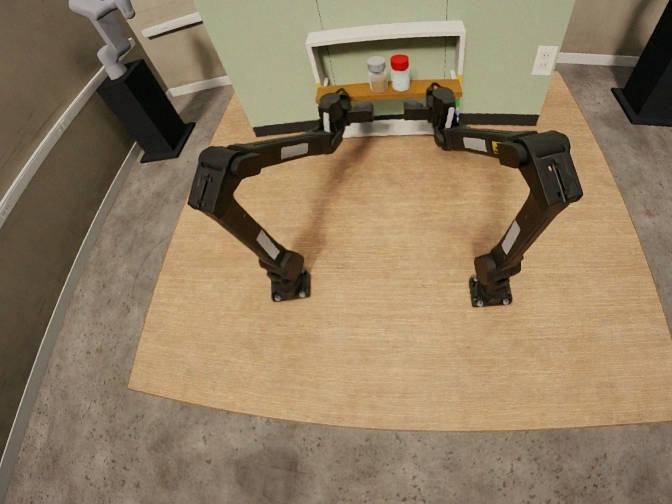

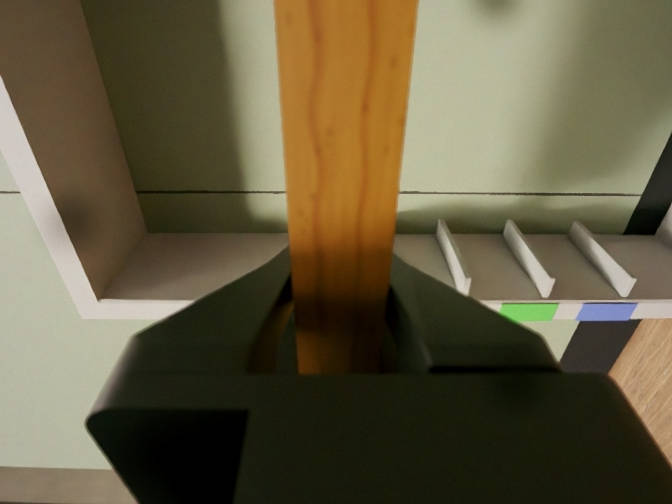

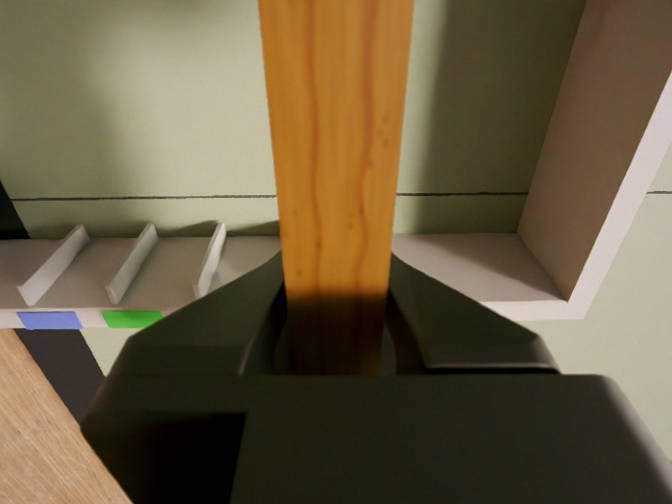

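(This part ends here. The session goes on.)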